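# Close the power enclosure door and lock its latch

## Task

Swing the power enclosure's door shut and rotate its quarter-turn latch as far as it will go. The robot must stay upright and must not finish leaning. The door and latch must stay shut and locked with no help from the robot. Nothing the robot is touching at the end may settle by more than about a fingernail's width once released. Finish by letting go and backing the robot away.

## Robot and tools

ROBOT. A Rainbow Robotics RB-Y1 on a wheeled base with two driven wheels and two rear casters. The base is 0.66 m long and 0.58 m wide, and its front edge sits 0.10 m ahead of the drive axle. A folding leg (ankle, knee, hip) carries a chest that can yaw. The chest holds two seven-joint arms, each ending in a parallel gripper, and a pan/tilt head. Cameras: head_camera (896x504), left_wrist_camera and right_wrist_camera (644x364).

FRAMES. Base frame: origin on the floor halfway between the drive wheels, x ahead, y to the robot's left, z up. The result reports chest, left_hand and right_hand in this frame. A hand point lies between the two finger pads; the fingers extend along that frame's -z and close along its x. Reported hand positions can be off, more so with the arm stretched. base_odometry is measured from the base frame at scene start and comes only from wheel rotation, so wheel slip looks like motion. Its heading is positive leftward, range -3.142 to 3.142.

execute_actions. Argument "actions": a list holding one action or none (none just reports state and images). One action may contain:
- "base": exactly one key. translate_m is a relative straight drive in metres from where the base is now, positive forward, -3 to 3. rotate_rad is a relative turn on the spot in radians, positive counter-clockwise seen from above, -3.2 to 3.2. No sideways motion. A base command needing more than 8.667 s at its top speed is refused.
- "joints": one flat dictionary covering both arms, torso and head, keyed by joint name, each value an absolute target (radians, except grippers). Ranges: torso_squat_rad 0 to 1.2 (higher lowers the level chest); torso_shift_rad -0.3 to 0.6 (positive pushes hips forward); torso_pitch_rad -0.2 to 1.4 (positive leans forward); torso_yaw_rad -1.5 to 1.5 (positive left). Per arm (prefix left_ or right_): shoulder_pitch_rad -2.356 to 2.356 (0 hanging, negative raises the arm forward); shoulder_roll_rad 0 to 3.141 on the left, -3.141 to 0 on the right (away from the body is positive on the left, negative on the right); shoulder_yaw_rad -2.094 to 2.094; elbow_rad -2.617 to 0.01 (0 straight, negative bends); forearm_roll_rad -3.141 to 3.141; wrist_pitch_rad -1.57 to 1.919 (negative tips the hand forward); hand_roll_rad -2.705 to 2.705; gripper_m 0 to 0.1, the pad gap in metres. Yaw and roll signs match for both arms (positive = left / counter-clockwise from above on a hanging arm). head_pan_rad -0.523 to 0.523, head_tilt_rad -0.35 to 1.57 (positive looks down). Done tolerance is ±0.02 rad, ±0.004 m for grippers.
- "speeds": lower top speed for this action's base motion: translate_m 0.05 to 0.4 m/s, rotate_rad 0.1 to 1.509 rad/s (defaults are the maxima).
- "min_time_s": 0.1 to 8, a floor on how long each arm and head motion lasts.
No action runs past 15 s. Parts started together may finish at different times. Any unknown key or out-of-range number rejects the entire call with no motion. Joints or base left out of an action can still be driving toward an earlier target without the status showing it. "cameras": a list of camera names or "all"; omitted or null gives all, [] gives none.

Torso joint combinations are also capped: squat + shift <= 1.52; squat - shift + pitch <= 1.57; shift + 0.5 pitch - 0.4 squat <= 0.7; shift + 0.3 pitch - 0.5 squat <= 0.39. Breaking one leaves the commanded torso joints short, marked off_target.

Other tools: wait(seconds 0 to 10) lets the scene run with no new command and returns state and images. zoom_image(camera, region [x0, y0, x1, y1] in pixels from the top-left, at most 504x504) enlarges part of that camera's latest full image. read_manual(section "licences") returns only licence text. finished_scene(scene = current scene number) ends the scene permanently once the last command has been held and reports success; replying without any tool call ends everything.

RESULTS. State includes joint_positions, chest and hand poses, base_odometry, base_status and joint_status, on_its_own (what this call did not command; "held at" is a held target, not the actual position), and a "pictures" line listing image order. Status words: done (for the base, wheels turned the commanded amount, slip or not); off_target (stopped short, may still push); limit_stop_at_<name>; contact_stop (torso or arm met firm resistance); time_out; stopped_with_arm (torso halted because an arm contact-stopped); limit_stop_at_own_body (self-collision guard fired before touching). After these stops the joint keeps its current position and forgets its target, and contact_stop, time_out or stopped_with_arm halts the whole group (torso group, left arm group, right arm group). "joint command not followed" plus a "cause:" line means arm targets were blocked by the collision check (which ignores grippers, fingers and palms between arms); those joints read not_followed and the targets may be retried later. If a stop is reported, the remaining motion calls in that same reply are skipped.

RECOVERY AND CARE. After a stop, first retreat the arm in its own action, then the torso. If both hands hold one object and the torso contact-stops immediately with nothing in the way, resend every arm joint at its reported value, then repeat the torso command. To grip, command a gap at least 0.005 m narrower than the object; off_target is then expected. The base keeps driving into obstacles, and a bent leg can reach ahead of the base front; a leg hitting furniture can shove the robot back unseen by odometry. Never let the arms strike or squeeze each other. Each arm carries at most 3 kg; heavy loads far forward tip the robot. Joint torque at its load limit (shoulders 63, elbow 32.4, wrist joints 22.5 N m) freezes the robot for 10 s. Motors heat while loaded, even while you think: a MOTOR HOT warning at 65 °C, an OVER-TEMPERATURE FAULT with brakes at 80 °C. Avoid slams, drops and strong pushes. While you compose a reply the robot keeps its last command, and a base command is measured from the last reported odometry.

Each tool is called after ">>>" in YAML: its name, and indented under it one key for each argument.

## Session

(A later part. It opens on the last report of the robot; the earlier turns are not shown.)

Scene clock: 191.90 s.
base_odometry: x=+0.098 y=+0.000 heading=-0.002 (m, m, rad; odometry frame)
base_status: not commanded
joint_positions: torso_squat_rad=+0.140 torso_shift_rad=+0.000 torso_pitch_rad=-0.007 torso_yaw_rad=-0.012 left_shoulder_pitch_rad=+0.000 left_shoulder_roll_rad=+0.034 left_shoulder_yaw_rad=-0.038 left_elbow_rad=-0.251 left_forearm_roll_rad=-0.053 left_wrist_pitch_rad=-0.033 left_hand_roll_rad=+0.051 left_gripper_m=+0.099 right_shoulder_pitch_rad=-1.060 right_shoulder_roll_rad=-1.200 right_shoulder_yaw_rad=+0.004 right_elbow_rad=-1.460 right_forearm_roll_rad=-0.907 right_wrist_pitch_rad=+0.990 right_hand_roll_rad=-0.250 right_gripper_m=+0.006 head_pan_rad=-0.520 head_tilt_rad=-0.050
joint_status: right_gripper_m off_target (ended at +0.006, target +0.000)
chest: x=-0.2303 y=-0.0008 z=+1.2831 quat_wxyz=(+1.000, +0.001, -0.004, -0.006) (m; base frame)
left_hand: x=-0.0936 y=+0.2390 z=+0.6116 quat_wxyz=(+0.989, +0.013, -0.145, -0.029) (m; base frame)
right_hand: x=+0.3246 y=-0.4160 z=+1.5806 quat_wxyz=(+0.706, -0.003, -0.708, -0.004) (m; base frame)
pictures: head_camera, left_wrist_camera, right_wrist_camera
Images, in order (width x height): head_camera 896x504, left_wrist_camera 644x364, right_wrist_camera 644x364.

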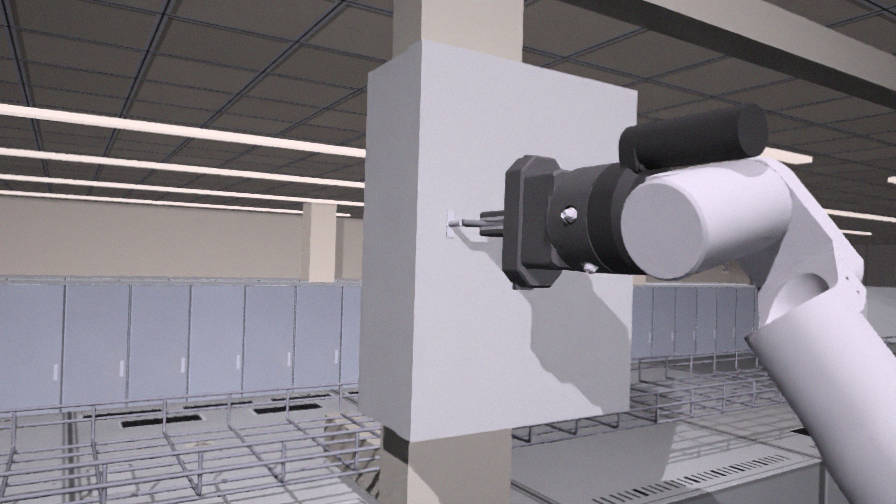

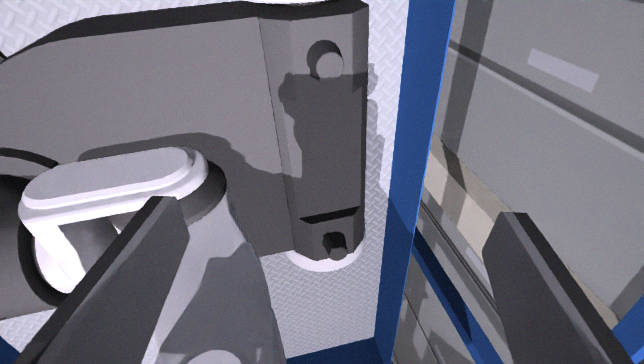

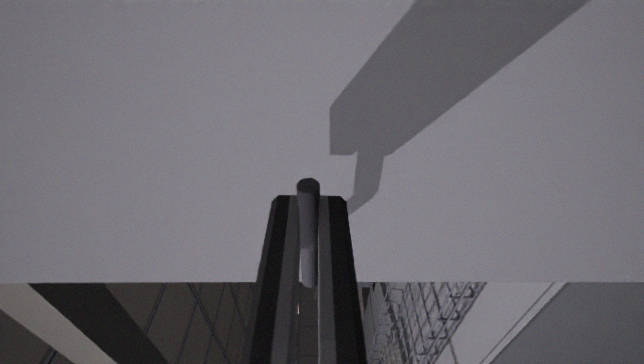

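>>> execute_actions:
  actions:
    - {"joints":{"torso_squat_rad":0.26,"torso_yaw_rad":-0.005,"right_hand_roll_rad":-0.75},"min_time_s":1.5}
  cameras: ["head_camera","right_wrist_camera"]

Scene clock: 204.03 s.
base_odometry: x=+0.098 y=+0.000 heading=-0.002 (m, m, rad; odometry frame)
base_status: not commanded
joint_positions: torso_squat_rad=+0.260 torso_shift_rad=-0.001 torso_pitch_rad=-0.009 torso_yaw_rad=-0.005 left_shoulder_pitch_rad=+0.000 left_shoulder_roll_rad=+0.034 left_shoulder_yaw_rad=-0.038 left_elbow_rad=-0.251 left_forearm_roll_rad=-0.053 left_wrist_pitch_rad=-0.033 left_hand_roll_rad=+0.051 left_gripper_m=+0.099 right_shoulder_pitch_rad=-1.066 right_shoulder_roll_rad=-1.205 right_shoulder_yaw_rad=-0.001 right_elbow_rad=-1.461 right_forearm_roll_rad=-0.905 right_wrist_pitch_rad=+0.987 right_hand_roll_rad=-0.750 right_gripper_m=+0.012 head_pan_rad=-0.520 head_tilt_rad=-0.050
joint_status: all done
chest: x=-0.2314 y=-0.0007 z=+1.2663 quat_wxyz=(+1.000, +0.000, -0.005, -0.003) (m; base frame)
left_hand: x=-0.0949 y=+0.2397 z=+0.5950 quat_wxyz=(+0.989, +0.014, -0.146, -0.025) (m; base frame)
right_hand: x=+0.3224 y=-0.4136 z=+1.5727 quat_wxyz=(+0.678, +0.175, -0.692, -0.175) (m; base frame)
pictures: head_camera, right_wrist_camera
Images, in order (width x height): head_camera 896x504, right_wrist_camera 644x364.

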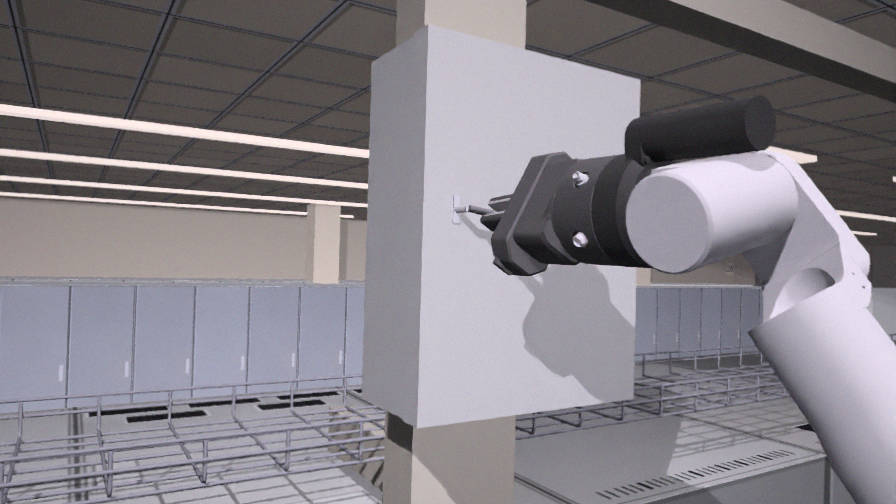

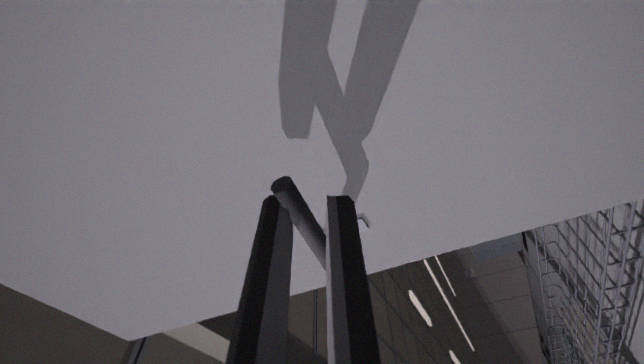

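>>> execute_actions:
  actions:
    - {"joints":{"torso_squat_rad":0.35,"torso_yaw_rad":0.01,"right_hand_roll_rad":-1.1},"min_time_s":1.5}
  cameras: ["head_camera","right_wrist_camera"]

Scene clock: 220.97 s.
TORQUE FAULT: right_wrist_pitch_rad reached its load limit. The robot stopped for 10 seconds, dropped its targets and accepts commands again. The stop added 9.2 s to the call and to motion_time.
base_odometry: x=+0.098 y=+0.000 heading=-0.002 (m, m, rad; odometry frame)
base_status: not commanded
joint_positions: torso_squat_rad=+0.350 torso_shift_rad=-0.001 torso_pitch_rad=-0.010 torso_yaw_rad=+0.010 left_shoulder_pitch_rad=+0.000 left_shoulder_roll_rad=+0.034 left_shoulder_yaw_rad=-0.038 left_elbow_rad=-0.251 left_forearm_roll_rad=-0.053 left_wrist_pitch_rad=-0.033 left_hand_roll_rad=+0.051 left_gripper_m=+0.099 right_shoulder_pitch_rad=-1.080 right_shoulder_roll_rad=-1.214 right_shoulder_yaw_rad=-0.012 right_elbow_rad=-1.463 right_forearm_roll_rad=-0.902 right_wrist_pitch_rad=+0.981 right_hand_roll_rad=-1.034 right_gripper_m=+0.018 head_pan_rad=-0.520 head_tilt_rad=-0.050
joint_status: right_hand_roll_rad torque_fault (moved -0.284 of -0.350); the others done
on_its_own: right_hand_roll_rad is held at -1.034, not at your -1.100, since a torque_fault
chest: x=-0.2316 y=-0.0007 z=+1.2474 quat_wxyz=(+1.000, +0.000, -0.005, +0.005) (m; base frame)
left_hand: x=-0.0985 y=+0.2416 z=+0.5761 quat_wxyz=(+0.989, +0.015, -0.146, -0.018) (m; base frame)
right_hand: x=+0.3214 y=-0.4068 z=+1.5694 quat_wxyz=(+0.637, +0.279, -0.670, -0.260) (m; base frame)
pictures: head_camera, right_wrist_camera
Images, in order (width x height): head_camera 896x504, right_wrist_camera 644x364.

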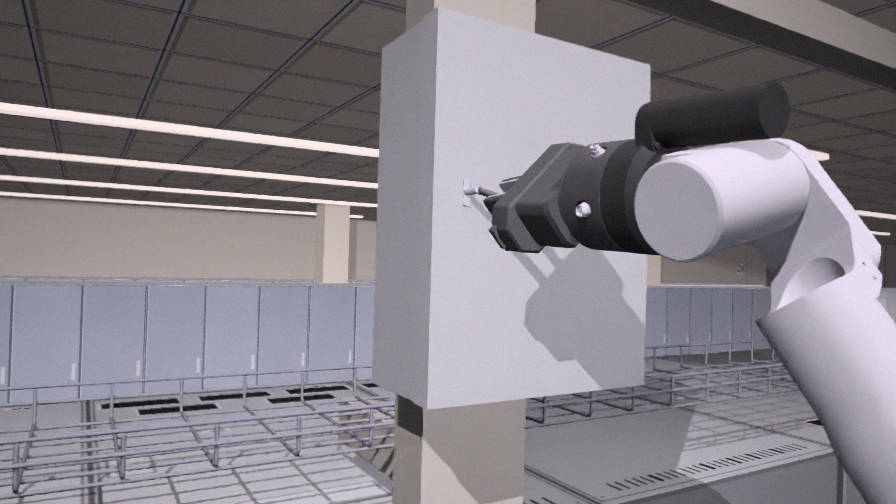

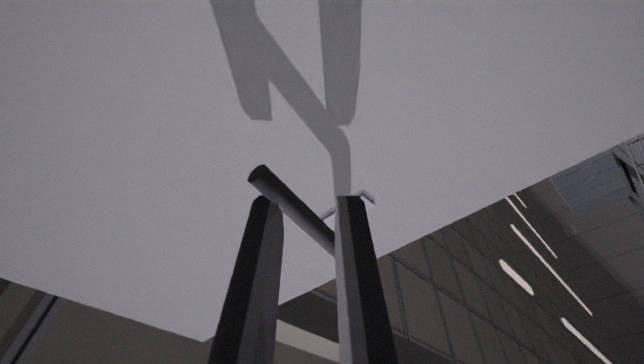

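>>> execute_actions:
  actions:
    - {"joints":{"right_gripper_m":0.035,"torso_squat_rad":0.27,"torso_yaw_rad":-0.015,"right_hand_roll_rad":-0.7,"right_shoulder_pitch_rad":-1.06,"right_shoulder_roll_rad":-1.2,"right_shoulder_yaw_rad":0.004,"right_elbow_rad":-1.46,"right_forearm_roll_rad":-0.907,"right_wrist_pitch_rad":0.99},"min_time_s":1.2}
  cameras: ["head_camera","right_wrist_camera"]

Scene clock: 260.20 s.
base_odometry: x=+0.098 y=+0.000 heading=-0.002 (m, m, rad; odometry frame)
base_status: not commanded
joint_positions: torso_squat_rad=+0.346 torso_shift_rad=-0.001 torso_pitch_rad=-0.010 torso_yaw_rad=+0.008 left_shoulder_pitch_rad=+0.000 left_shoulder_roll_rad=+0.034 left_shoulder_yaw_rad=-0.038 left_elbow_rad=-0.251 left_forearm_roll_rad=-0.053 left_wrist_pitch_rad=-0.033 left_hand_roll_rad=+0.051 left_gripper_m=+0.099 right_shoulder_pitch_rad=-1.083 right_shoulder_roll_rad=-1.218 right_shoulder_yaw_rad=-0.016 right_elbow_rad=-1.464 right_forearm_roll_rad=-0.901 right_wrist_pitch_rad=+0.979 right_hand_roll_rad=-1.031 right_gripper_m=+0.035 head_pan_rad=-0.520 head_tilt_rad=-0.050
joint_status: torso_squat_rad stopped_with_arm (moved -0.004 of -0.080); torso_yaw_rad stopped_with_arm (moved -0.001 of -0.025); right_shoulder_pitch_rad contact_stop_at_right_shoulder_yaw_rad (moved -0.003 of +0.020); right_shoulder_yaw_rad contact_stop (moved -0.003 of +0.016); right_forearm_roll_rad contact_stop (moved +0.001 of -0.005); right_wrist_pitch_rad contact_stop (moved -0.002 of +0.009); right_hand_roll_rad contact_stop_at_right_shoulder_yaw_rad (moved +0.003 of +0.334); the others done
on_its_own: torso_squat_rad is held at +0.346, not at your +0.270, since it stopped_with_arm; torso_yaw_rad is held at +0.008, not at your -0.015, since it stopped_with_arm; right_shoulder_pitch_rad is held at -1.084, not at your -1.060, since a contact_stop; right_hand_roll_rad is held at -1.031, not at your -0.700, since a contact_stop
chest: x=-0.2317 y=-0.0008 z=+1.2483 quat_wxyz=(+1.000, +0.001, -0.005, +0.004) (m; base frame)
left_hand: x=-0.0983 y=+0.2416 z=+0.5771 quat_wxyz=(+0.989, +0.015, -0.146, -0.018) (m; base frame)
right_hand: x=+0.3188 y=-0.4088 z=+1.5745 quat_wxyz=(+0.634, +0.278, -0.674, -0.259) (m; base frame)
pictures: head_camera, right_wrist_camera
Images, in order (width x height): head_camera 896x504, right_wrist_camera 644x364.

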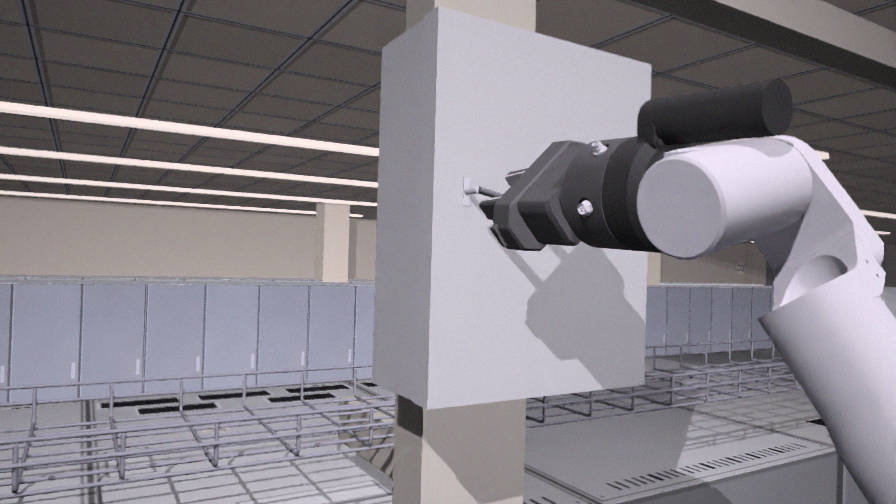

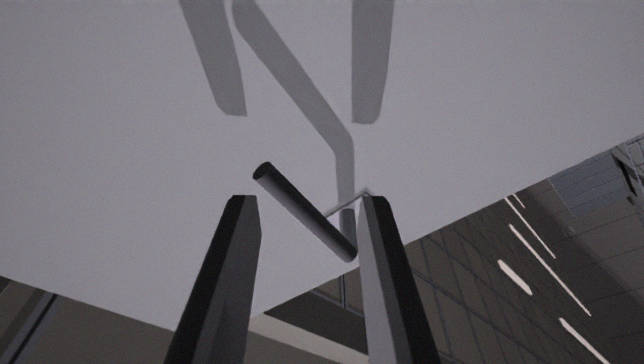

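>>> execute_actions:
  actions:
    - {"base":{"translate_m":-0.05},"joints":{"right_gripper_m":0.06}}
  cameras: ["head_camera","right_wrist_camera"]

Scene clock: 281.00 s.
base_odometry: x=+0.048 y=+0.000 heading=-0.001 (m, m, rad; odometry frame)
base_status: done
joint_positions: torso_squat_rad=+0.346 torso_shift_rad=-0.001 torso_pitch_rad=-0.010 torso_yaw_rad=+0.008 left_shoulder_pitch_rad=+0.000 left_shoulder_roll_rad=+0.034 left_shoulder_yaw_rad=-0.038 left_elbow_rad=-0.251 left_forearm_roll_rad=-0.053 left_wrist_pitch_rad=-0.033 left_hand_roll_rad=+0.051 left_gripper_m=+0.099 right_shoulder_pitch_rad=-1.083 right_shoulder_roll_rad=-1.218 right_shoulder_yaw_rad=-0.016 right_elbow_rad=-1.464 right_forearm_roll_rad=-0.901 right_wrist_pitch_rad=+0.979 right_hand_roll_rad=-1.031 right_gripper_m=+0.060 head_pan_rad=-0.520 head_tilt_rad=-0.050
joint_status: all done
on_its_own: torso_squat_rad is held at +0.346, not at your +0.270, since it stopped_with_arm; torso_yaw_rad is held at +0.008, not at your -0.015, since it stopped_with_arm; right_shoulder_pitch_rad is held at -1.084, not at your -1.060, since a contact_stop; right_hand_roll_rad is held at -1.031, not at your -0.700, since a contact_stop
chest: x=-0.2317 y=-0.0008 z=+1.2483 quat_wxyz=(+1.000, +0.001, -0.005, +0.004) (m; base frame)
left_hand: x=-0.0984 y=+0.2416 z=+0.5771 quat_wxyz=(+0.989, +0.015, -0.146, -0.018) (m; base frame)
right_hand: x=+0.3187 y=-0.4088 z=+1.5747 quat_wxyz=(+0.634, +0.278, -0.674, -0.259) (m; base frame)
pictures: head_camera, right_wrist_camera
Images, in order (width x height): head_camera 896x504, right_wrist_camera 644x364.

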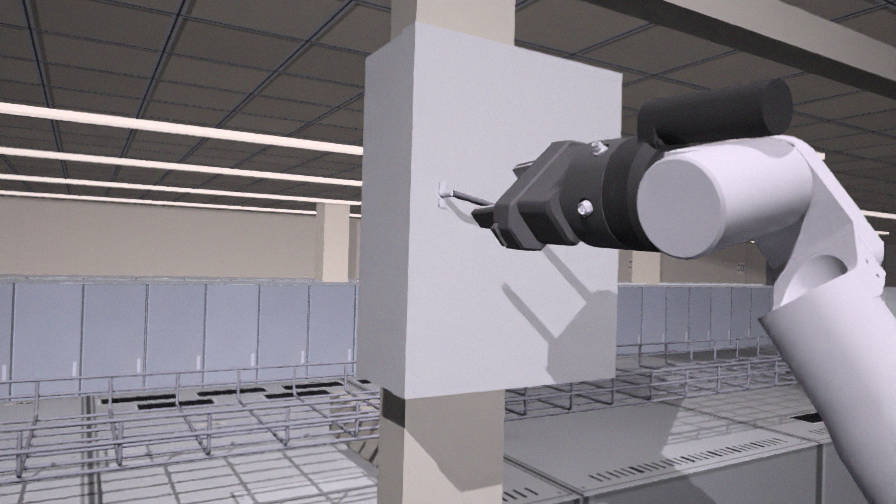

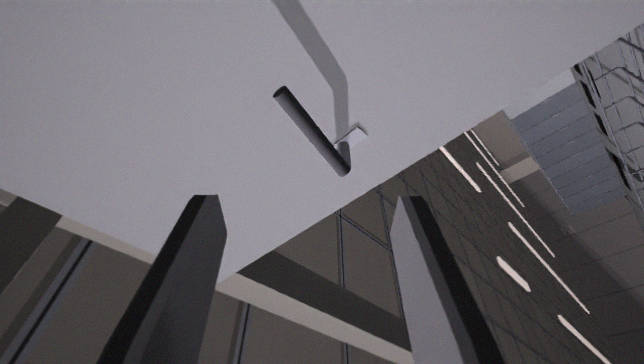

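>>> zoom_image:
  camera: "head_camera"
  region: [360, 120, 600, 260]

Region (360, 120, 600, 260) of head_camera's 896x504 image, scaled by 2.100, with more detail than that image has; it fills the top 294 rows of this view, and the rest is white.

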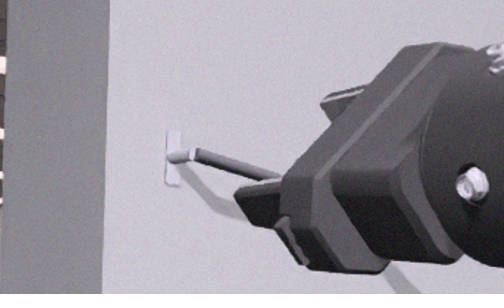

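>>> execute_actions:
  actions:
    - {"joints":{"torso_squat_rad":0.371,"torso_yaw_rad":-0.025,"right_hand_roll_rad":-0.46,"right_gripper_m":0.045}}
  cameras: ["right_wrist_camera"]

>>> execute_actions:
  actions:
    - {"base":{"translate_m":0.078},"speeds":{"translate_m":0.1}}
  cameras: ["head_camera","right_wrist_camera"]

Scene clock: 334.50 s.
base_odometry: x=+0.048 y=+0.000 heading=-0.001 (m, m, rad; odometry frame)
base_status: not commanded
joint_positions: torso_squat_rad=+0.371 torso_shift_rad=-0.001 torso_pitch_rad=-0.010 torso_yaw_rad=-0.025 left_shoulder_pitch_rad=+0.000 left_shoulder_roll_rad=+0.034 left_shoulder_yaw_rad=-0.038 left_elbow_rad=-0.251 left_forearm_roll_rad=-0.053 left_wrist_pitch_rad=-0.033 left_hand_roll_rad=+0.051 left_gripper_m=+0.099 right_shoulder_pitch_rad=-1.083 right_shoulder_roll_rad=-1.218 right_shoulder_yaw_rad=-0.016 right_elbow_rad=-1.464 right_forearm_roll_rad=-0.901 right_wrist_pitch_rad=+0.979 right_hand_roll_rad=-0.460 right_gripper_m=+0.045 head_pan_rad=-0.520 head_tilt_rad=-0.050
joint_status: all done
on_its_own: right_shoulder_pitch_rad is held at -1.084, not at your -1.060, since a contact_stop
chest: x=-0.2318 y=-0.0008 z=+1.2423 quat_wxyz=(+1.000, +0.001, -0.005, -0.013) (m; base frame)
left_hand: x=-0.0903 y=+0.2373 z=+0.5712 quat_wxyz=(+0.989, +0.013, -0.146, -0.035) (m; base frame)
right_hand: x=+0.3045 y=-0.4271 z=+1.5686 quat_wxyz=(+0.680, +0.065, -0.726, -0.081) (m; base frame)
pictures: right_wrist_camera
Images, in order (width x height): right_wrist_camera 644x364.

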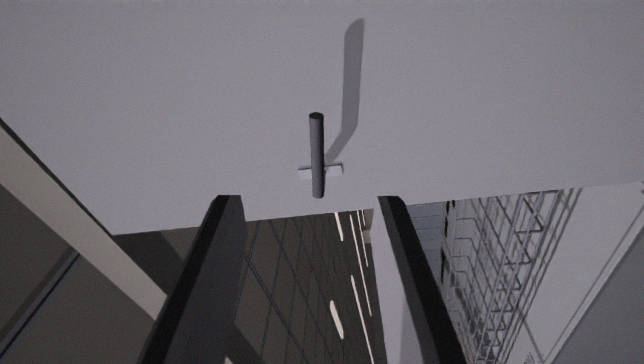

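Scene clock: 335.90 s.
base_odometry: x=+0.126 y=+0.000 heading=-0.001 (m, m, rad; odometry frame)
base_status: done
joint_positions: torso_squat_rad=+0.371 torso_shift_rad=-0.001 torso_pitch_rad=-0.010 torso_yaw_rad=-0.025 left_shoulder_pitch_rad=+0.000 left_shoulder_roll_rad=+0.034 left_shoulder_yaw_rad=-0.038 left_elbow_rad=-0.251 left_forearm_roll_rad=-0.053 left_wrist_pitch_rad=-0.033 left_hand_roll_rad=+0.051 left_gripper_m=+0.099 right_shoulder_pitch_rad=-1.084 right_shoulder_roll_rad=-1.218 right_shoulder_yaw_rad=-0.016 right_elbow_rad=-1.464 right_forearm_roll_rad=-0.901 right_wrist_pitch_rad=+0.979 right_hand_roll_rad=-0.460 right_gripper_m=+0.045 head_pan_rad=-0.520 head_tilt_rad=-0.050
joint_status: not commanded
on_its_own: right_shoulder_pitch_rad is held at -1.084, not at your -1.060, since a contact_stop
chest: x=-0.2316 y=-0.0008 z=+1.2423 quat_wxyz=(+1.000, +0.001, -0.005, -0.013) (m; base frame)
left_hand: x=-0.0903 y=+0.2373 z=+0.5711 quat_wxyz=(+0.989, +0.013, -0.146, -0.035) (m; base frame)
right_hand: x=+0.3048 y=-0.4271 z=+1.5684 quat_wxyz=(+0.680, +0.065, -0.726, -0.081) (m; base frame)
pictures: head_camera, right_wrist_camera
Images, in order (width x height): head_camera 896x504, right_wrist_camera 644x364.

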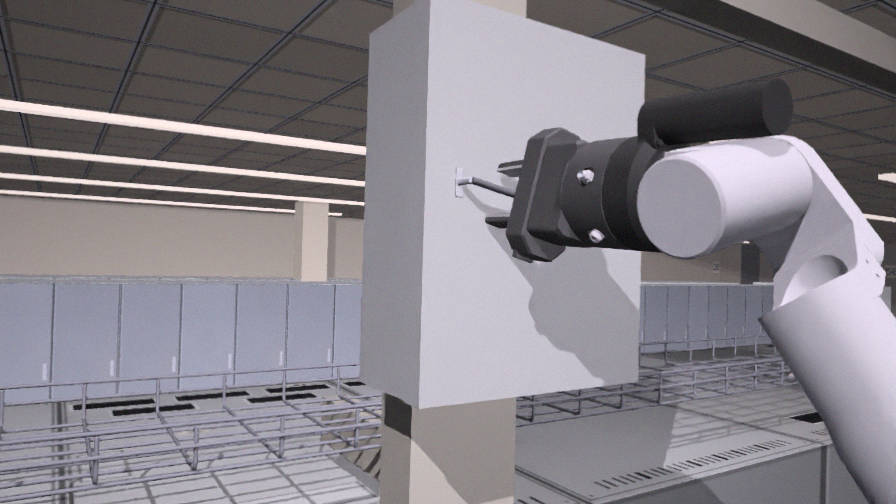

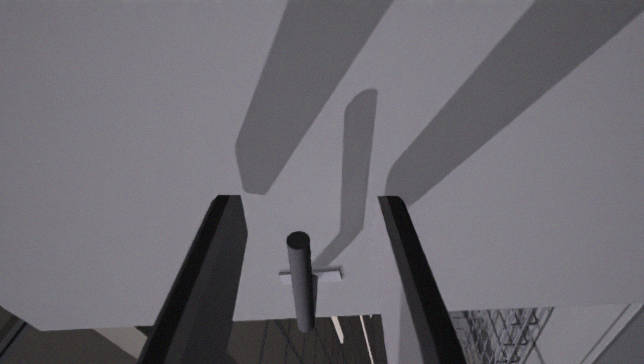

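>>> execute_actions:
  actions:
    - {"joints":{"right_gripper_m":0.0}}
  cameras: []

>>> execute_actions:
  actions:
    - {"joints":{"torso_squat_rad":0.42,"torso_yaw_rad":-0.02,"right_hand_roll_rad":-0.75},"min_time_s":1.0}
  cameras: ["head_camera","right_wrist_camera"]

Scene clock: 348.40 s.
base_odometry: x=+0.126 y=+0.000 heading=-0.001 (m, m, rad; odometry frame)
base_status: not commanded
joint_positions: torso_squat_rad=+0.371 torso_shift_rad=-0.001 torso_pitch_rad=-0.010 torso_yaw_rad=-0.025 left_shoulder_pitch_rad=+0.000 left_shoulder_roll_rad=+0.034 left_shoulder_yaw_rad=-0.038 left_elbow_rad=-0.251 left_forearm_roll_rad=-0.053 left_wrist_pitch_rad=-0.033 left_hand_roll_rad=+0.051 left_gripper_m=+0.099 right_shoulder_pitch_rad=-1.085 right_shoulder_roll_rad=-1.219 right_shoulder_yaw_rad=-0.017 right_elbow_rad=-1.463 right_forearm_roll_rad=-0.900 right_wrist_pitch_rad=+0.978 right_hand_roll_rad=-0.460 right_gripper_m=+0.006 head_pan_rad=-0.520 head_tilt_rad=-0.050
joint_status: right_gripper_m off_target (ended at +0.006, target +0.000)
on_its_own: right_shoulder_pitch_rad is held at -1.084, not at your -1.060, since a contact_stop
chest: x=-0.2316 y=-0.0007 z=+1.2423 quat_wxyz=(+1.000, +0.001, -0.005, -0.013) (m; base frame)
left_hand: x=-0.0903 y=+0.2372 z=+0.5711 quat_wxyz=(+0.989, +0.013, -0.146, -0.035) (m; base frame)
right_hand: x=+0.3041 y=-0.4272 z=+1.5702 quat_wxyz=(+0.678, +0.065, -0.727, -0.081) (m; base frame)
pictures: none
No camera images: the call's "cameras" was empty. Leave "cameras" out to get every camera's image.

Scene clock: 349.70 s.
base_odometry: x=+0.126 y=+0.000 heading=-0.001 (m, m, rad; odometry frame)
base_status: not commanded
joint_positions: torso_squat_rad=+0.420 torso_shift_rad=-0.001 torso_pitch_rad=-0.010 torso_yaw_rad=-0.020 left_shoulder_pitch_rad=+0.000 left_shoulder_roll_rad=+0.034 left_shoulder_yaw_rad=-0.038 left_elbow_rad=-0.251 left_forearm_roll_rad=-0.053 left_wrist_pitch_rad=-0.033 left_hand_roll_rad=+0.051 left_gripper_m=+0.099 right_shoulder_pitch_rad=-1.092 right_shoulder_roll_rad=-1.223 right_shoulder_yaw_rad=-0.022 right_elbow_rad=-1.464 right_forearm_roll_rad=-0.898 right_wrist_pitch_rad=+0.974 right_hand_roll_rad=-0.750 right_gripper_m=+0.012 head_pan_rad=-0.520 head_tilt_rad=-0.050
joint_status: all done
on_its_own: right_shoulder_pitch_rad is held at -1.084, not at your -1.060, since a contact_stop
chest: x=-0.2318 y=-0.0005 z=+1.2291 quat_wxyz=(+1.000, +0.000, -0.005, -0.010) (m; base frame)
left_hand: x=-0.0912 y=+0.2377 z=+0.5579 quat_wxyz=(+0.989, +0.013, -0.146, -0.032) (m; base frame)
right_hand: x=+0.3027 y=-0.4249 z=+1.5643 quat_wxyz=(+0.654, +0.172, -0.715, -0.176) (m; base frame)
pictures: head_camera, right_wrist_camera
Images, in order (width x height): head_camera 896x504, right_wrist_camera 644x364.

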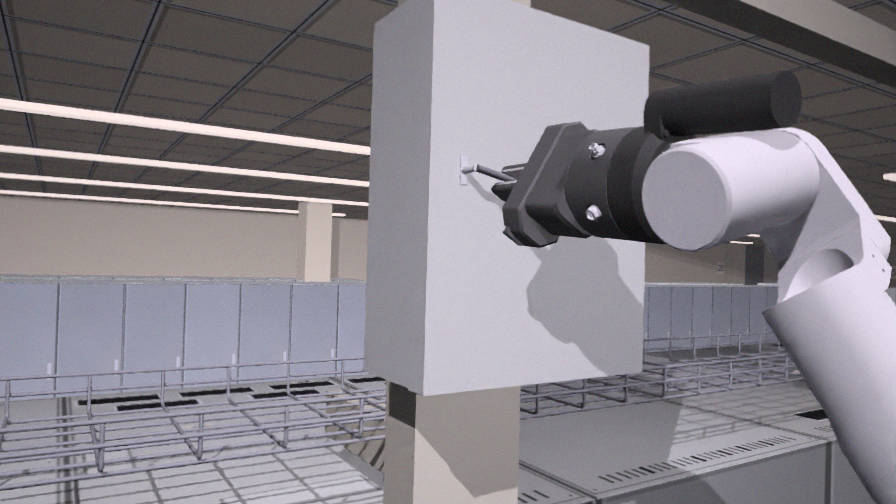

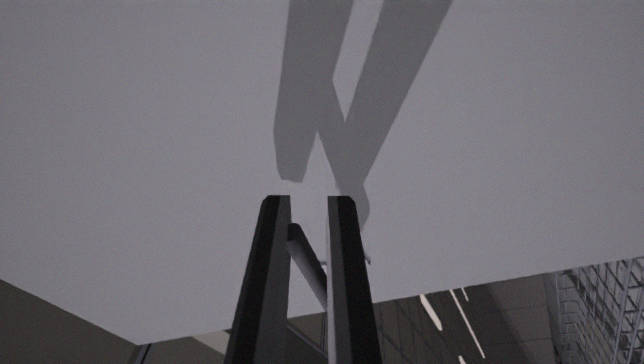

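>>> execute_actions:
  actions:
    - {"joints":{"torso_squat_rad":0.45,"torso_yaw_rad":-0.006,"right_hand_roll_rad":-0.9},"min_time_s":1.2}
  cameras: ["head_camera","right_wrist_camera"]

Scene clock: 371.70 s.
base_odometry: x=+0.126 y=+0.000 heading=-0.001 (m, m, rad; odometry frame)
base_status: not commanded
joint_positions: torso_squat_rad=+0.450 torso_shift_rad=-0.002 torso_pitch_rad=-0.012 torso_yaw_rad=-0.006 left_shoulder_pitch_rad=+0.000 left_shoulder_roll_rad=+0.034 left_shoulder_yaw_rad=-0.038 left_elbow_rad=-0.251 left_forearm_roll_rad=-0.053 left_wrist_pitch_rad=-0.033 left_hand_roll_rad=+0.051 left_gripper_m=+0.099 right_shoulder_pitch_rad=-1.093 right_shoulder_roll_rad=-1.225 right_shoulder_yaw_rad=-0.023 right_elbow_rad=-1.464 right_forearm_roll_rad=-0.898 right_wrist_pitch_rad=+0.974 right_hand_roll_rad=-0.900 right_gripper_m=+0.028 head_pan_rad=-0.520 head_tilt_rad=-0.050
joint_status: all done
on_its_own: right_shoulder_pitch_rad is held at -1.084, not at your -1.060, since a contact_stop
chest: x=-0.2327 y=-0.0006 z=+1.2202 quat_wxyz=(+1.000, +0.000, -0.006, -0.003) (m; base frame)
left_hand: x=-0.0943 y=+0.2396 z=+0.5492 quat_wxyz=(+0.989, +0.014, -0.147, -0.026) (m; base frame)
right_hand: x=+0.3058 y=-0.4185 z=+1.5580 quat_wxyz=(+0.639, +0.229, -0.700, -0.220) (m; base frame)
pictures: head_camera, right_wrist_camera
Images, in order (width x height): head_camera 896x504, right_wrist_camera 644x364.

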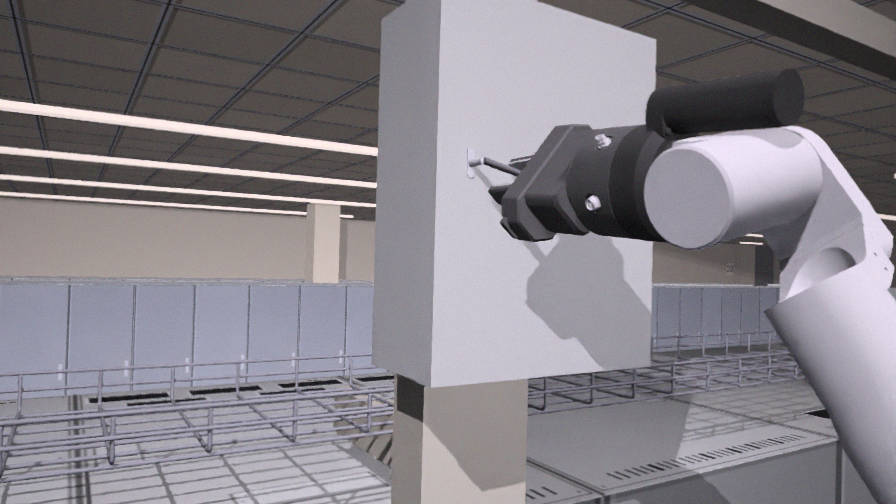

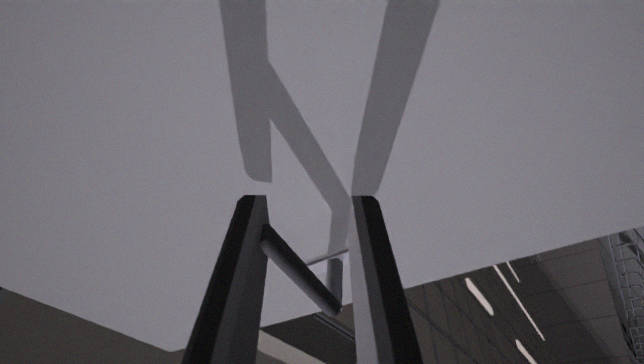

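>>> execute_actions:
  actions:
    - {"joints":{"right_gripper_m":0.06}}
  cameras: ["right_wrist_camera"]

>>> execute_actions:
  actions:
    - {"joints":{"torso_squat_rad":0.371,"torso_yaw_rad":-0.025,"right_hand_roll_rad":-0.46},"min_time_s":1.0}
  cameras: ["head_camera","right_wrist_camera"]

Scene clock: 385.57 s.
MOTOR HOT: a motor of the right arm reached 65 °C. Now the hottest motor of the right arm, joint 6 (wrist pitch), reports 64 °C. The temperature limit of the motors' drives, at which the controller stops that arm, is 80 °C. To cool a motor, set the load down, stop pushing, or move to a pose that needs little force.
base_odometry: x=+0.126 y=+0.000 heading=-0.002 (m, m, rad; odometry frame)
base_status: not commanded
joint_positions: torso_squat_rad=+0.450 torso_shift_rad=-0.001 torso_pitch_rad=-0.011 torso_yaw_rad=-0.006 left_shoulder_pitch_rad=+0.000 left_shoulder_roll_rad=+0.034 left_shoulder_yaw_rad=-0.038 left_elbow_rad=-0.251 left_forearm_roll_rad=-0.053 left_wrist_pitch_rad=-0.033 left_hand_roll_rad=+0.051 left_gripper_m=+0.099 right_shoulder_pitch_rad=-1.085 right_shoulder_roll_rad=-1.220 right_shoulder_yaw_rad=-0.017 right_elbow_rad=-1.464 right_forearm_roll_rad=-0.901 right_wrist_pitch_rad=+0.978 right_hand_roll_rad=-0.900 right_gripper_m=+0.060 head_pan_rad=-0.520 head_tilt_rad=-0.050
joint_status: all done
on_its_own: right_shoulder_pitch_rad is held at -1.084, not at your -1.060, since a contact_stop
chest: x=-0.2323 y=-0.0007 z=+1.2202 quat_wxyz=(+1.000, +0.000, -0.005, -0.003) (m; base frame)
left_hand: x=-0.0946 y=+0.2397 z=+0.5491 quat_wxyz=(+0.989, +0.014, -0.146, -0.026) (m; base frame)
right_hand: x=+0.3104 y=-0.4170 z=+1.5493 quat_wxyz=(+0.646, +0.229, -0.694, -0.221) (m; base frame)
pictures: right_wrist_camera
Images, in order (width x height): right_wrist_camera 644x364.

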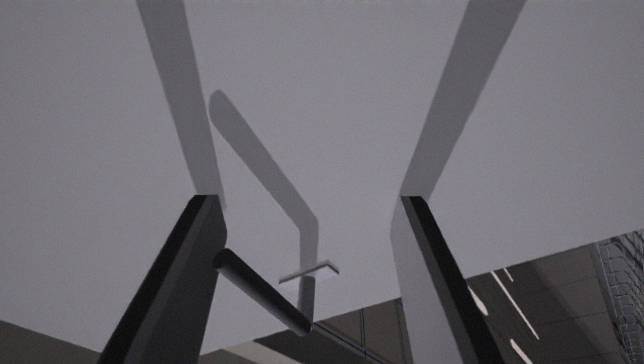

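Scene clock: 386.87 s.
MOTOR HOT: still on. Now the hottest motor of the right arm, joint 6 (wrist pitch), reports 63 °C; a drive's own limit is 80 °C.
base_odometry: x=+0.126 y=+0.000 heading=-0.001 (m, m, rad; odometry frame)
base_status: not commanded
joint_positions: torso_squat_rad=+0.371 torso_shift_rad=-0.001 torso_pitch_rad=-0.010 torso_yaw_rad=-0.025 left_shoulder_pitch_rad=+0.000 left_shoulder_roll_rad=+0.034 left_shoulder_yaw_rad=-0.038 left_elbow_rad=-0.251 left_forearm_roll_rad=-0.053 left_wrist_pitch_rad=-0.033 left_hand_roll_rad=+0.051 left_gripper_m=+0.099 right_shoulder_pitch_rad=-1.084 right_shoulder_roll_rad=-1.219 right_shoulder_yaw_rad=-0.016 right_elbow_rad=-1.464 right_forearm_roll_rad=-0.901 right_wrist_pitch_rad=+0.979 right_hand_roll_rad=-0.460 right_gripper_m=+0.060 head_pan_rad=-0.520 head_tilt_rad=-0.050
joint_status: all done
on_its_own: right_shoulder_pitch_rad is held at -1.084, not at your -1.060, since a contact_stop
chest: x=-0.2316 y=-0.0007 z=+1.2423 quat_wxyz=(+1.000, +0.001, -0.005, -0.012) (m; base frame)
left_hand: x=-0.0903 y=+0.2372 z=+0.5711 quat_wxyz=(+0.989, +0.013, -0.146, -0.035) (m; base frame)
right_hand: x=+0.3046 y=-0.4269 z=+1.5689 quat_wxyz=(+0.680, +0.065, -0.726, -0.081) (m; base frame)
pictures: head_camera, right_wrist_camera
Images, in order (width x height): head_camera 896x504, right_wrist_camera 644x364.

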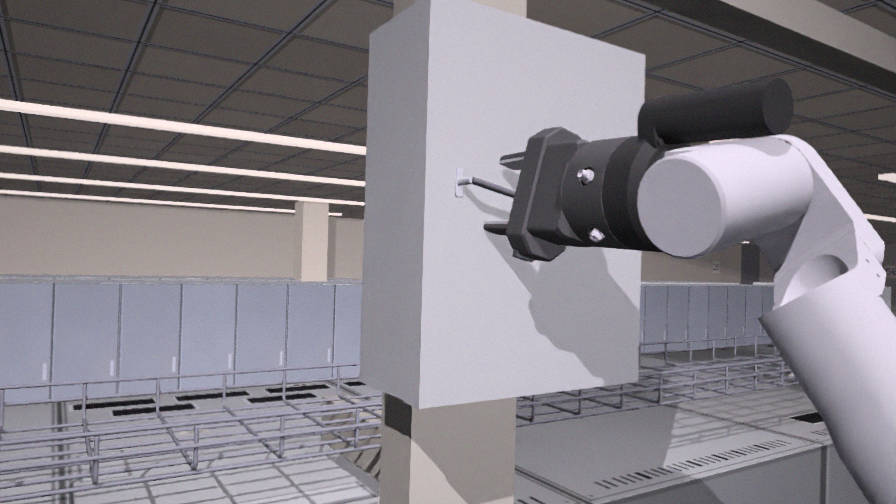

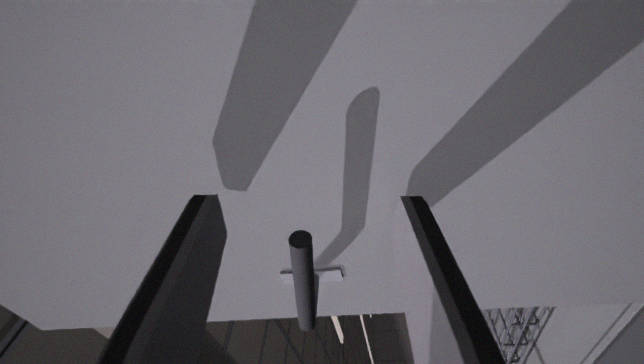

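>>> execute_actions:
  actions:
    - {"base":{"translate_m":0.02},"speeds":{"translate_m":0.05}}
  cameras: ["head_camera","right_wrist_camera"]

Scene clock: 397.50 s.
MOTOR HOT: cleared. Now the hottest motor of the right arm, joint 6 (wrist pitch), reports 55 °C.
base_odometry: x=+0.145 y=+0.000 heading=-0.004 (m, m, rad; odometry frame)
base_status: done
joint_positions: torso_squat_rad=+0.372 torso_shift_rad=-0.003 torso_pitch_rad=-0.014 torso_yaw_rad=-0.026 left_shoulder_pitch_rad=+0.000 left_shoulder_roll_rad=+0.034 left_shoulder_yaw_rad=-0.038 left_elbow_rad=-0.251 left_forearm_roll_rad=-0.053 left_wrist_pitch_rad=-0.033 left_hand_roll_rad=+0.051 left_gripper_m=+0.099 right_shoulder_pitch_rad=-1.085 right_shoulder_roll_rad=-1.221 right_shoulder_yaw_rad=-0.018 right_elbow_rad=-1.466 right_forearm_roll_rad=-0.901 right_wrist_pitch_rad=+0.980 right_hand_roll_rad=-0.460 right_gripper_m=+0.061 head_pan_rad=-0.520 head_tilt_rad=-0.050
joint_status: not commanded
on_its_own: right_shoulder_pitch_rad is held at -1.084, not at your -1.060, since a contact_stop
chest: x=-0.2346 y=-0.0007 z=+1.2421 quat_wxyz=(+1.000, +0.001, -0.007, -0.013) (m; base frame)
left_hand: x=-0.0899 y=+0.2371 z=+0.5716 quat_wxyz=(+0.988, +0.013, -0.148, -0.036) (m; base frame)
right_hand: x=+0.2980 y=-0.4279 z=+1.5730 quat_wxyz=(+0.677, +0.064, -0.729, -0.081) (m; base frame)
pictures: head_camera, right_wrist_camera
Images, in order (width x height): head_camera 896x504, right_wrist_camera 644x364.

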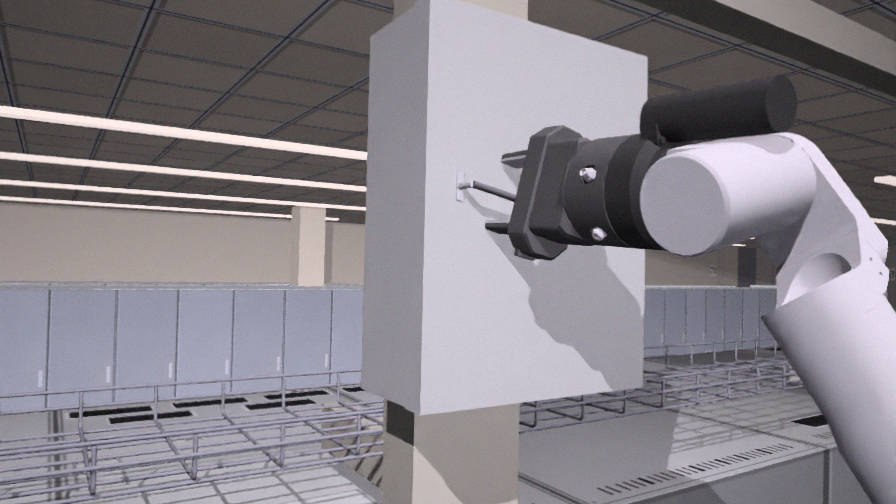

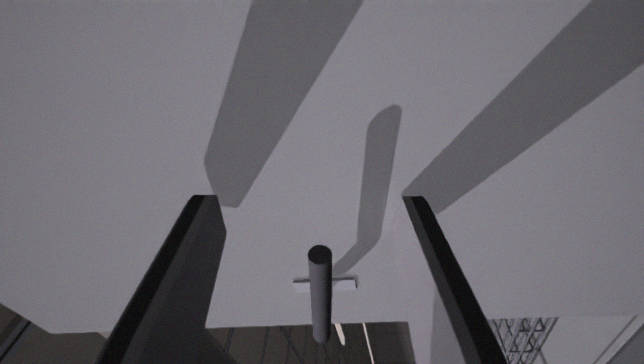

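>>> execute_actions:
  actions:
    - {"joints":{"right_gripper_m":0.0}}
  cameras: []

>>> execute_actions:
  actions:
    - {"joints":{"torso_squat_rad":0.42,"torso_yaw_rad":-0.021,"right_hand_roll_rad":-0.7},"min_time_s":1.0}
  cameras: ["head_camera","right_wrist_camera"]

Scene clock: 405.10 s.
base_odometry: x=+0.145 y=+0.000 heading=-0.003 (m, m, rad; odometry frame)
base_status: not commanded
joint_positions: torso_squat_rad=+0.372 torso_shift_rad=-0.003 torso_pitch_rad=-0.014 torso_yaw_rad=-0.026 left_shoulder_pitch_rad=+0.000 left_shoulder_roll_rad=+0.034 left_shoulder_yaw_rad=-0.038 left_elbow_rad=-0.251 left_forearm_roll_rad=-0.053 left_wrist_pitch_rad=-0.033 left_hand_roll_rad=+0.051 left_gripper_m=+0.099 right_shoulder_pitch_rad=-1.083 right_shoulder_roll_rad=-1.220 right_shoulder_yaw_rad=-0.016 right_elbow_rad=-1.466 right_forearm_roll_rad=-0.902 right_wrist_pitch_rad=+0.981 right_hand_roll_rad=-0.460 right_gripper_m=+0.006 head_pan_rad=-0.520 head_tilt_rad=-0.050
joint_status: right_gripper_m off_target (ended at +0.006, target +0.000)
on_its_own: right_shoulder_pitch_rad is held at -1.084, not at your -1.060, since a contact_stop
chest: x=-0.2344 y=-0.0008 z=+1.2421 quat_wxyz=(+1.000, +0.001, -0.007, -0.013) (m; base frame)
left_hand: x=-0.0899 y=+0.2372 z=+0.5716 quat_wxyz=(+0.988, +0.013, -0.148, -0.036) (m; base frame)
right_hand: x=+0.2994 y=-0.4279 z=+1.5706 quat_wxyz=(+0.679, +0.064, -0.727, -0.081) (m; base frame)
pictures: none
No camera images: the call's "cameras" was empty. Leave "cameras" out to get every camera's image.

Scene clock: 406.40 s.
base_odometry: x=+0.146 y=+0.000 heading=-0.003 (m, m, rad; odometry frame)
base_status: not commanded
joint_positions: torso_squat_rad=+0.374 torso_shift_rad=-0.005 torso_pitch_rad=-0.018 torso_yaw_rad=-0.027 left_shoulder_pitch_rad=+0.000 left_shoulder_roll_rad=+0.034 left_shoulder_yaw_rad=-0.038 left_elbow_rad=-0.251 left_forearm_roll_rad=-0.053 left_wrist_pitch_rad=-0.033 left_hand_roll_rad=+0.051 left_gripper_m=+0.099 right_shoulder_pitch_rad=-1.082 right_shoulder_roll_rad=-1.219 right_shoulder_yaw_rad=-0.015 right_elbow_rad=-1.464 right_forearm_roll_rad=-0.901 right_wrist_pitch_rad=+0.980 right_hand_roll_rad=-0.700 right_gripper_m=+0.007 head_pan_rad=-0.520 head_tilt_rad=-0.050
joint_status: torso_squat_rad contact_stop (moved +0.002 of +0.048); the others done
on_its_own: torso_squat_rad is held at +0.374, not at your +0.420, since a contact_stop; right_shoulder_pitch_rad is held at -1.084, not at your -1.060, since a contact_stop
chest: x=-0.2371 y=-0.0008 z=+1.2415 quat_wxyz=(+1.000, +0.001, -0.009, -0.014) (m; base frame)
left_hand: x=-0.0897 y=+0.2371 z=+0.5716 quat_wxyz=(+0.988, +0.013, -0.150, -0.036) (m; base frame)
right_hand: x=+0.2960 y=-0.4285 z=+1.5705 quat_wxyz=(+0.663, +0.151, -0.715, -0.163) (m; base frame)
pictures: head_camera, right_wrist_camera
Images, in order (width x height): head_camera 896x504, right_wrist_camera 644x364.

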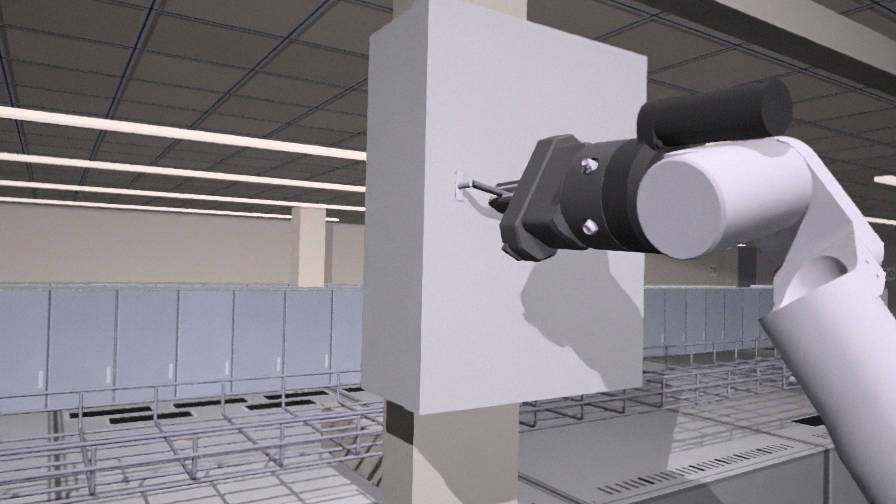

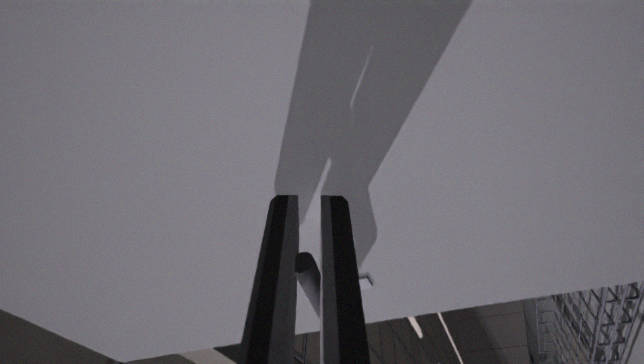

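>>> execute_actions:
  actions:
    - {"joints":{"right_hand_roll_rad":-1.0},"min_time_s":1.0}
  cameras: ["head_camera","right_wrist_camera"]

Scene clock: 414.37 s.
base_odometry: x=+0.146 y=+0.000 heading=-0.003 (m, m, rad; odometry frame)
base_status: not commanded
joint_positions: torso_squat_rad=+0.374 torso_shift_rad=-0.005 torso_pitch_rad=-0.018 torso_yaw_rad=-0.027 left_shoulder_pitch_rad=+0.000 left_shoulder_roll_rad=+0.034 left_shoulder_yaw_rad=-0.038 left_elbow_rad=-0.251 left_forearm_roll_rad=-0.053 left_wrist_pitch_rad=-0.033 left_hand_roll_rad=+0.051 left_gripper_m=+0.099 right_shoulder_pitch_rad=-1.080 right_shoulder_roll_rad=-1.218 right_shoulder_yaw_rad=-0.014 right_elbow_rad=-1.464 right_forearm_roll_rad=-0.901 right_wrist_pitch_rad=+0.981 right_hand_roll_rad=-1.000 right_gripper_m=+0.010 head_pan_rad=-0.520 head_tilt_rad=-0.050
joint_status: all done
on_its_own: torso_squat_rad is held at +0.374, not at your +0.420, since a contact_stop; right_shoulder_pitch_rad is held at -1.084, not at your -1.060, since a contact_stop
chest: x=-0.2372 y=-0.0009 z=+1.2415 quat_wxyz=(+1.000, +0.001, -0.009, -0.014) (m; base frame)
left_hand: x=-0.0897 y=+0.2371 z=+0.5716 quat_wxyz=(+0.988, +0.013, -0.150, -0.036) (m; base frame)
right_hand: x=+0.2964 y=-0.4289 z=+1.5687 quat_wxyz=(+0.633, +0.255, -0.683, -0.261) (m; base frame)
pictures: head_camera, right_wrist_camera
Images, in order (width x height): head_camera 896x504, right_wrist_camera 644x364.

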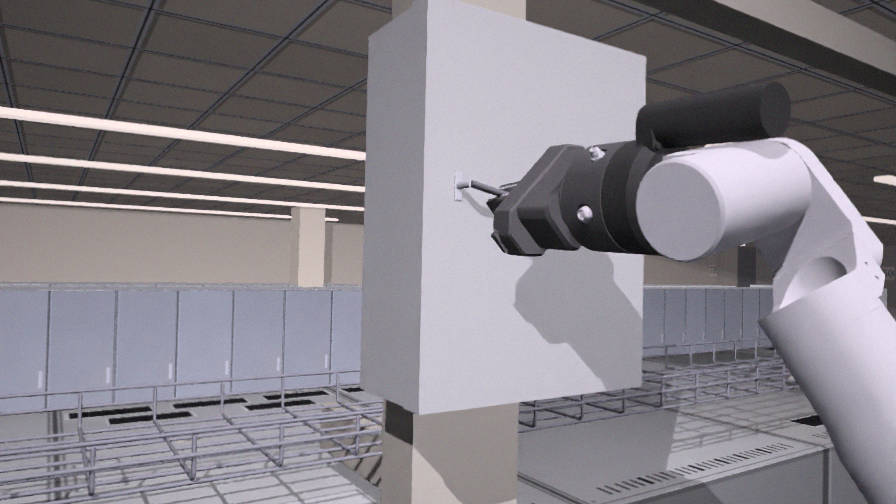

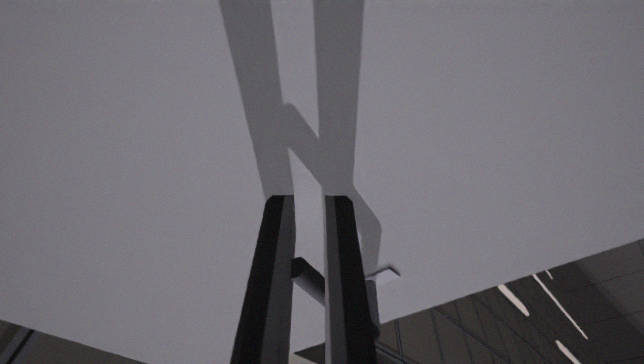

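>>> zoom_image:
  camera: "head_camera"
  region: [350, 0, 660, 430]

Region (350, 0, 660, 430) of head_camera's 896x504 image, scaled by 1.172, with more detail than that image has; it fills the left 363 columns of this view, and the rest is white.

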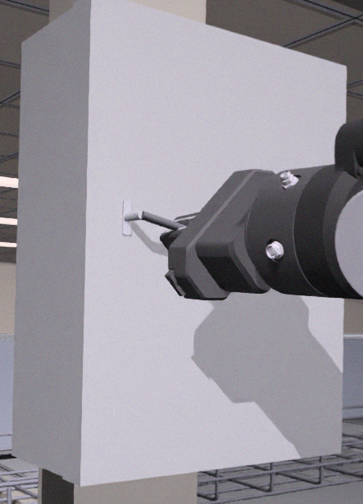

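>>> zoom_image:
  camera: "head_camera"
  region: [360, 370, 480, 430]

>>> zoom_image:
  camera: "head_camera"
  region: [360, 0, 480, 60]

Region (360, 370, 480, 430) of head_camera's 896x504 image, scaled by 4.200, with more detail than that image has.

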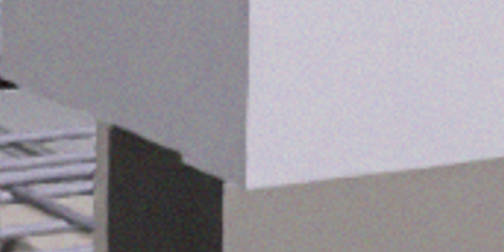

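Region (360, 0, 480, 60) of head_camera's 896x504 image, scaled by 4.200, with more detail than that image has.

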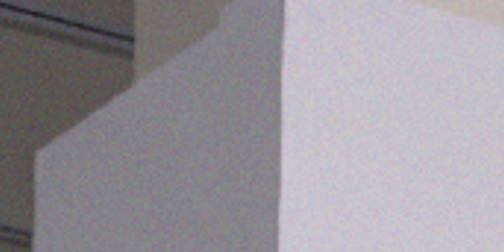

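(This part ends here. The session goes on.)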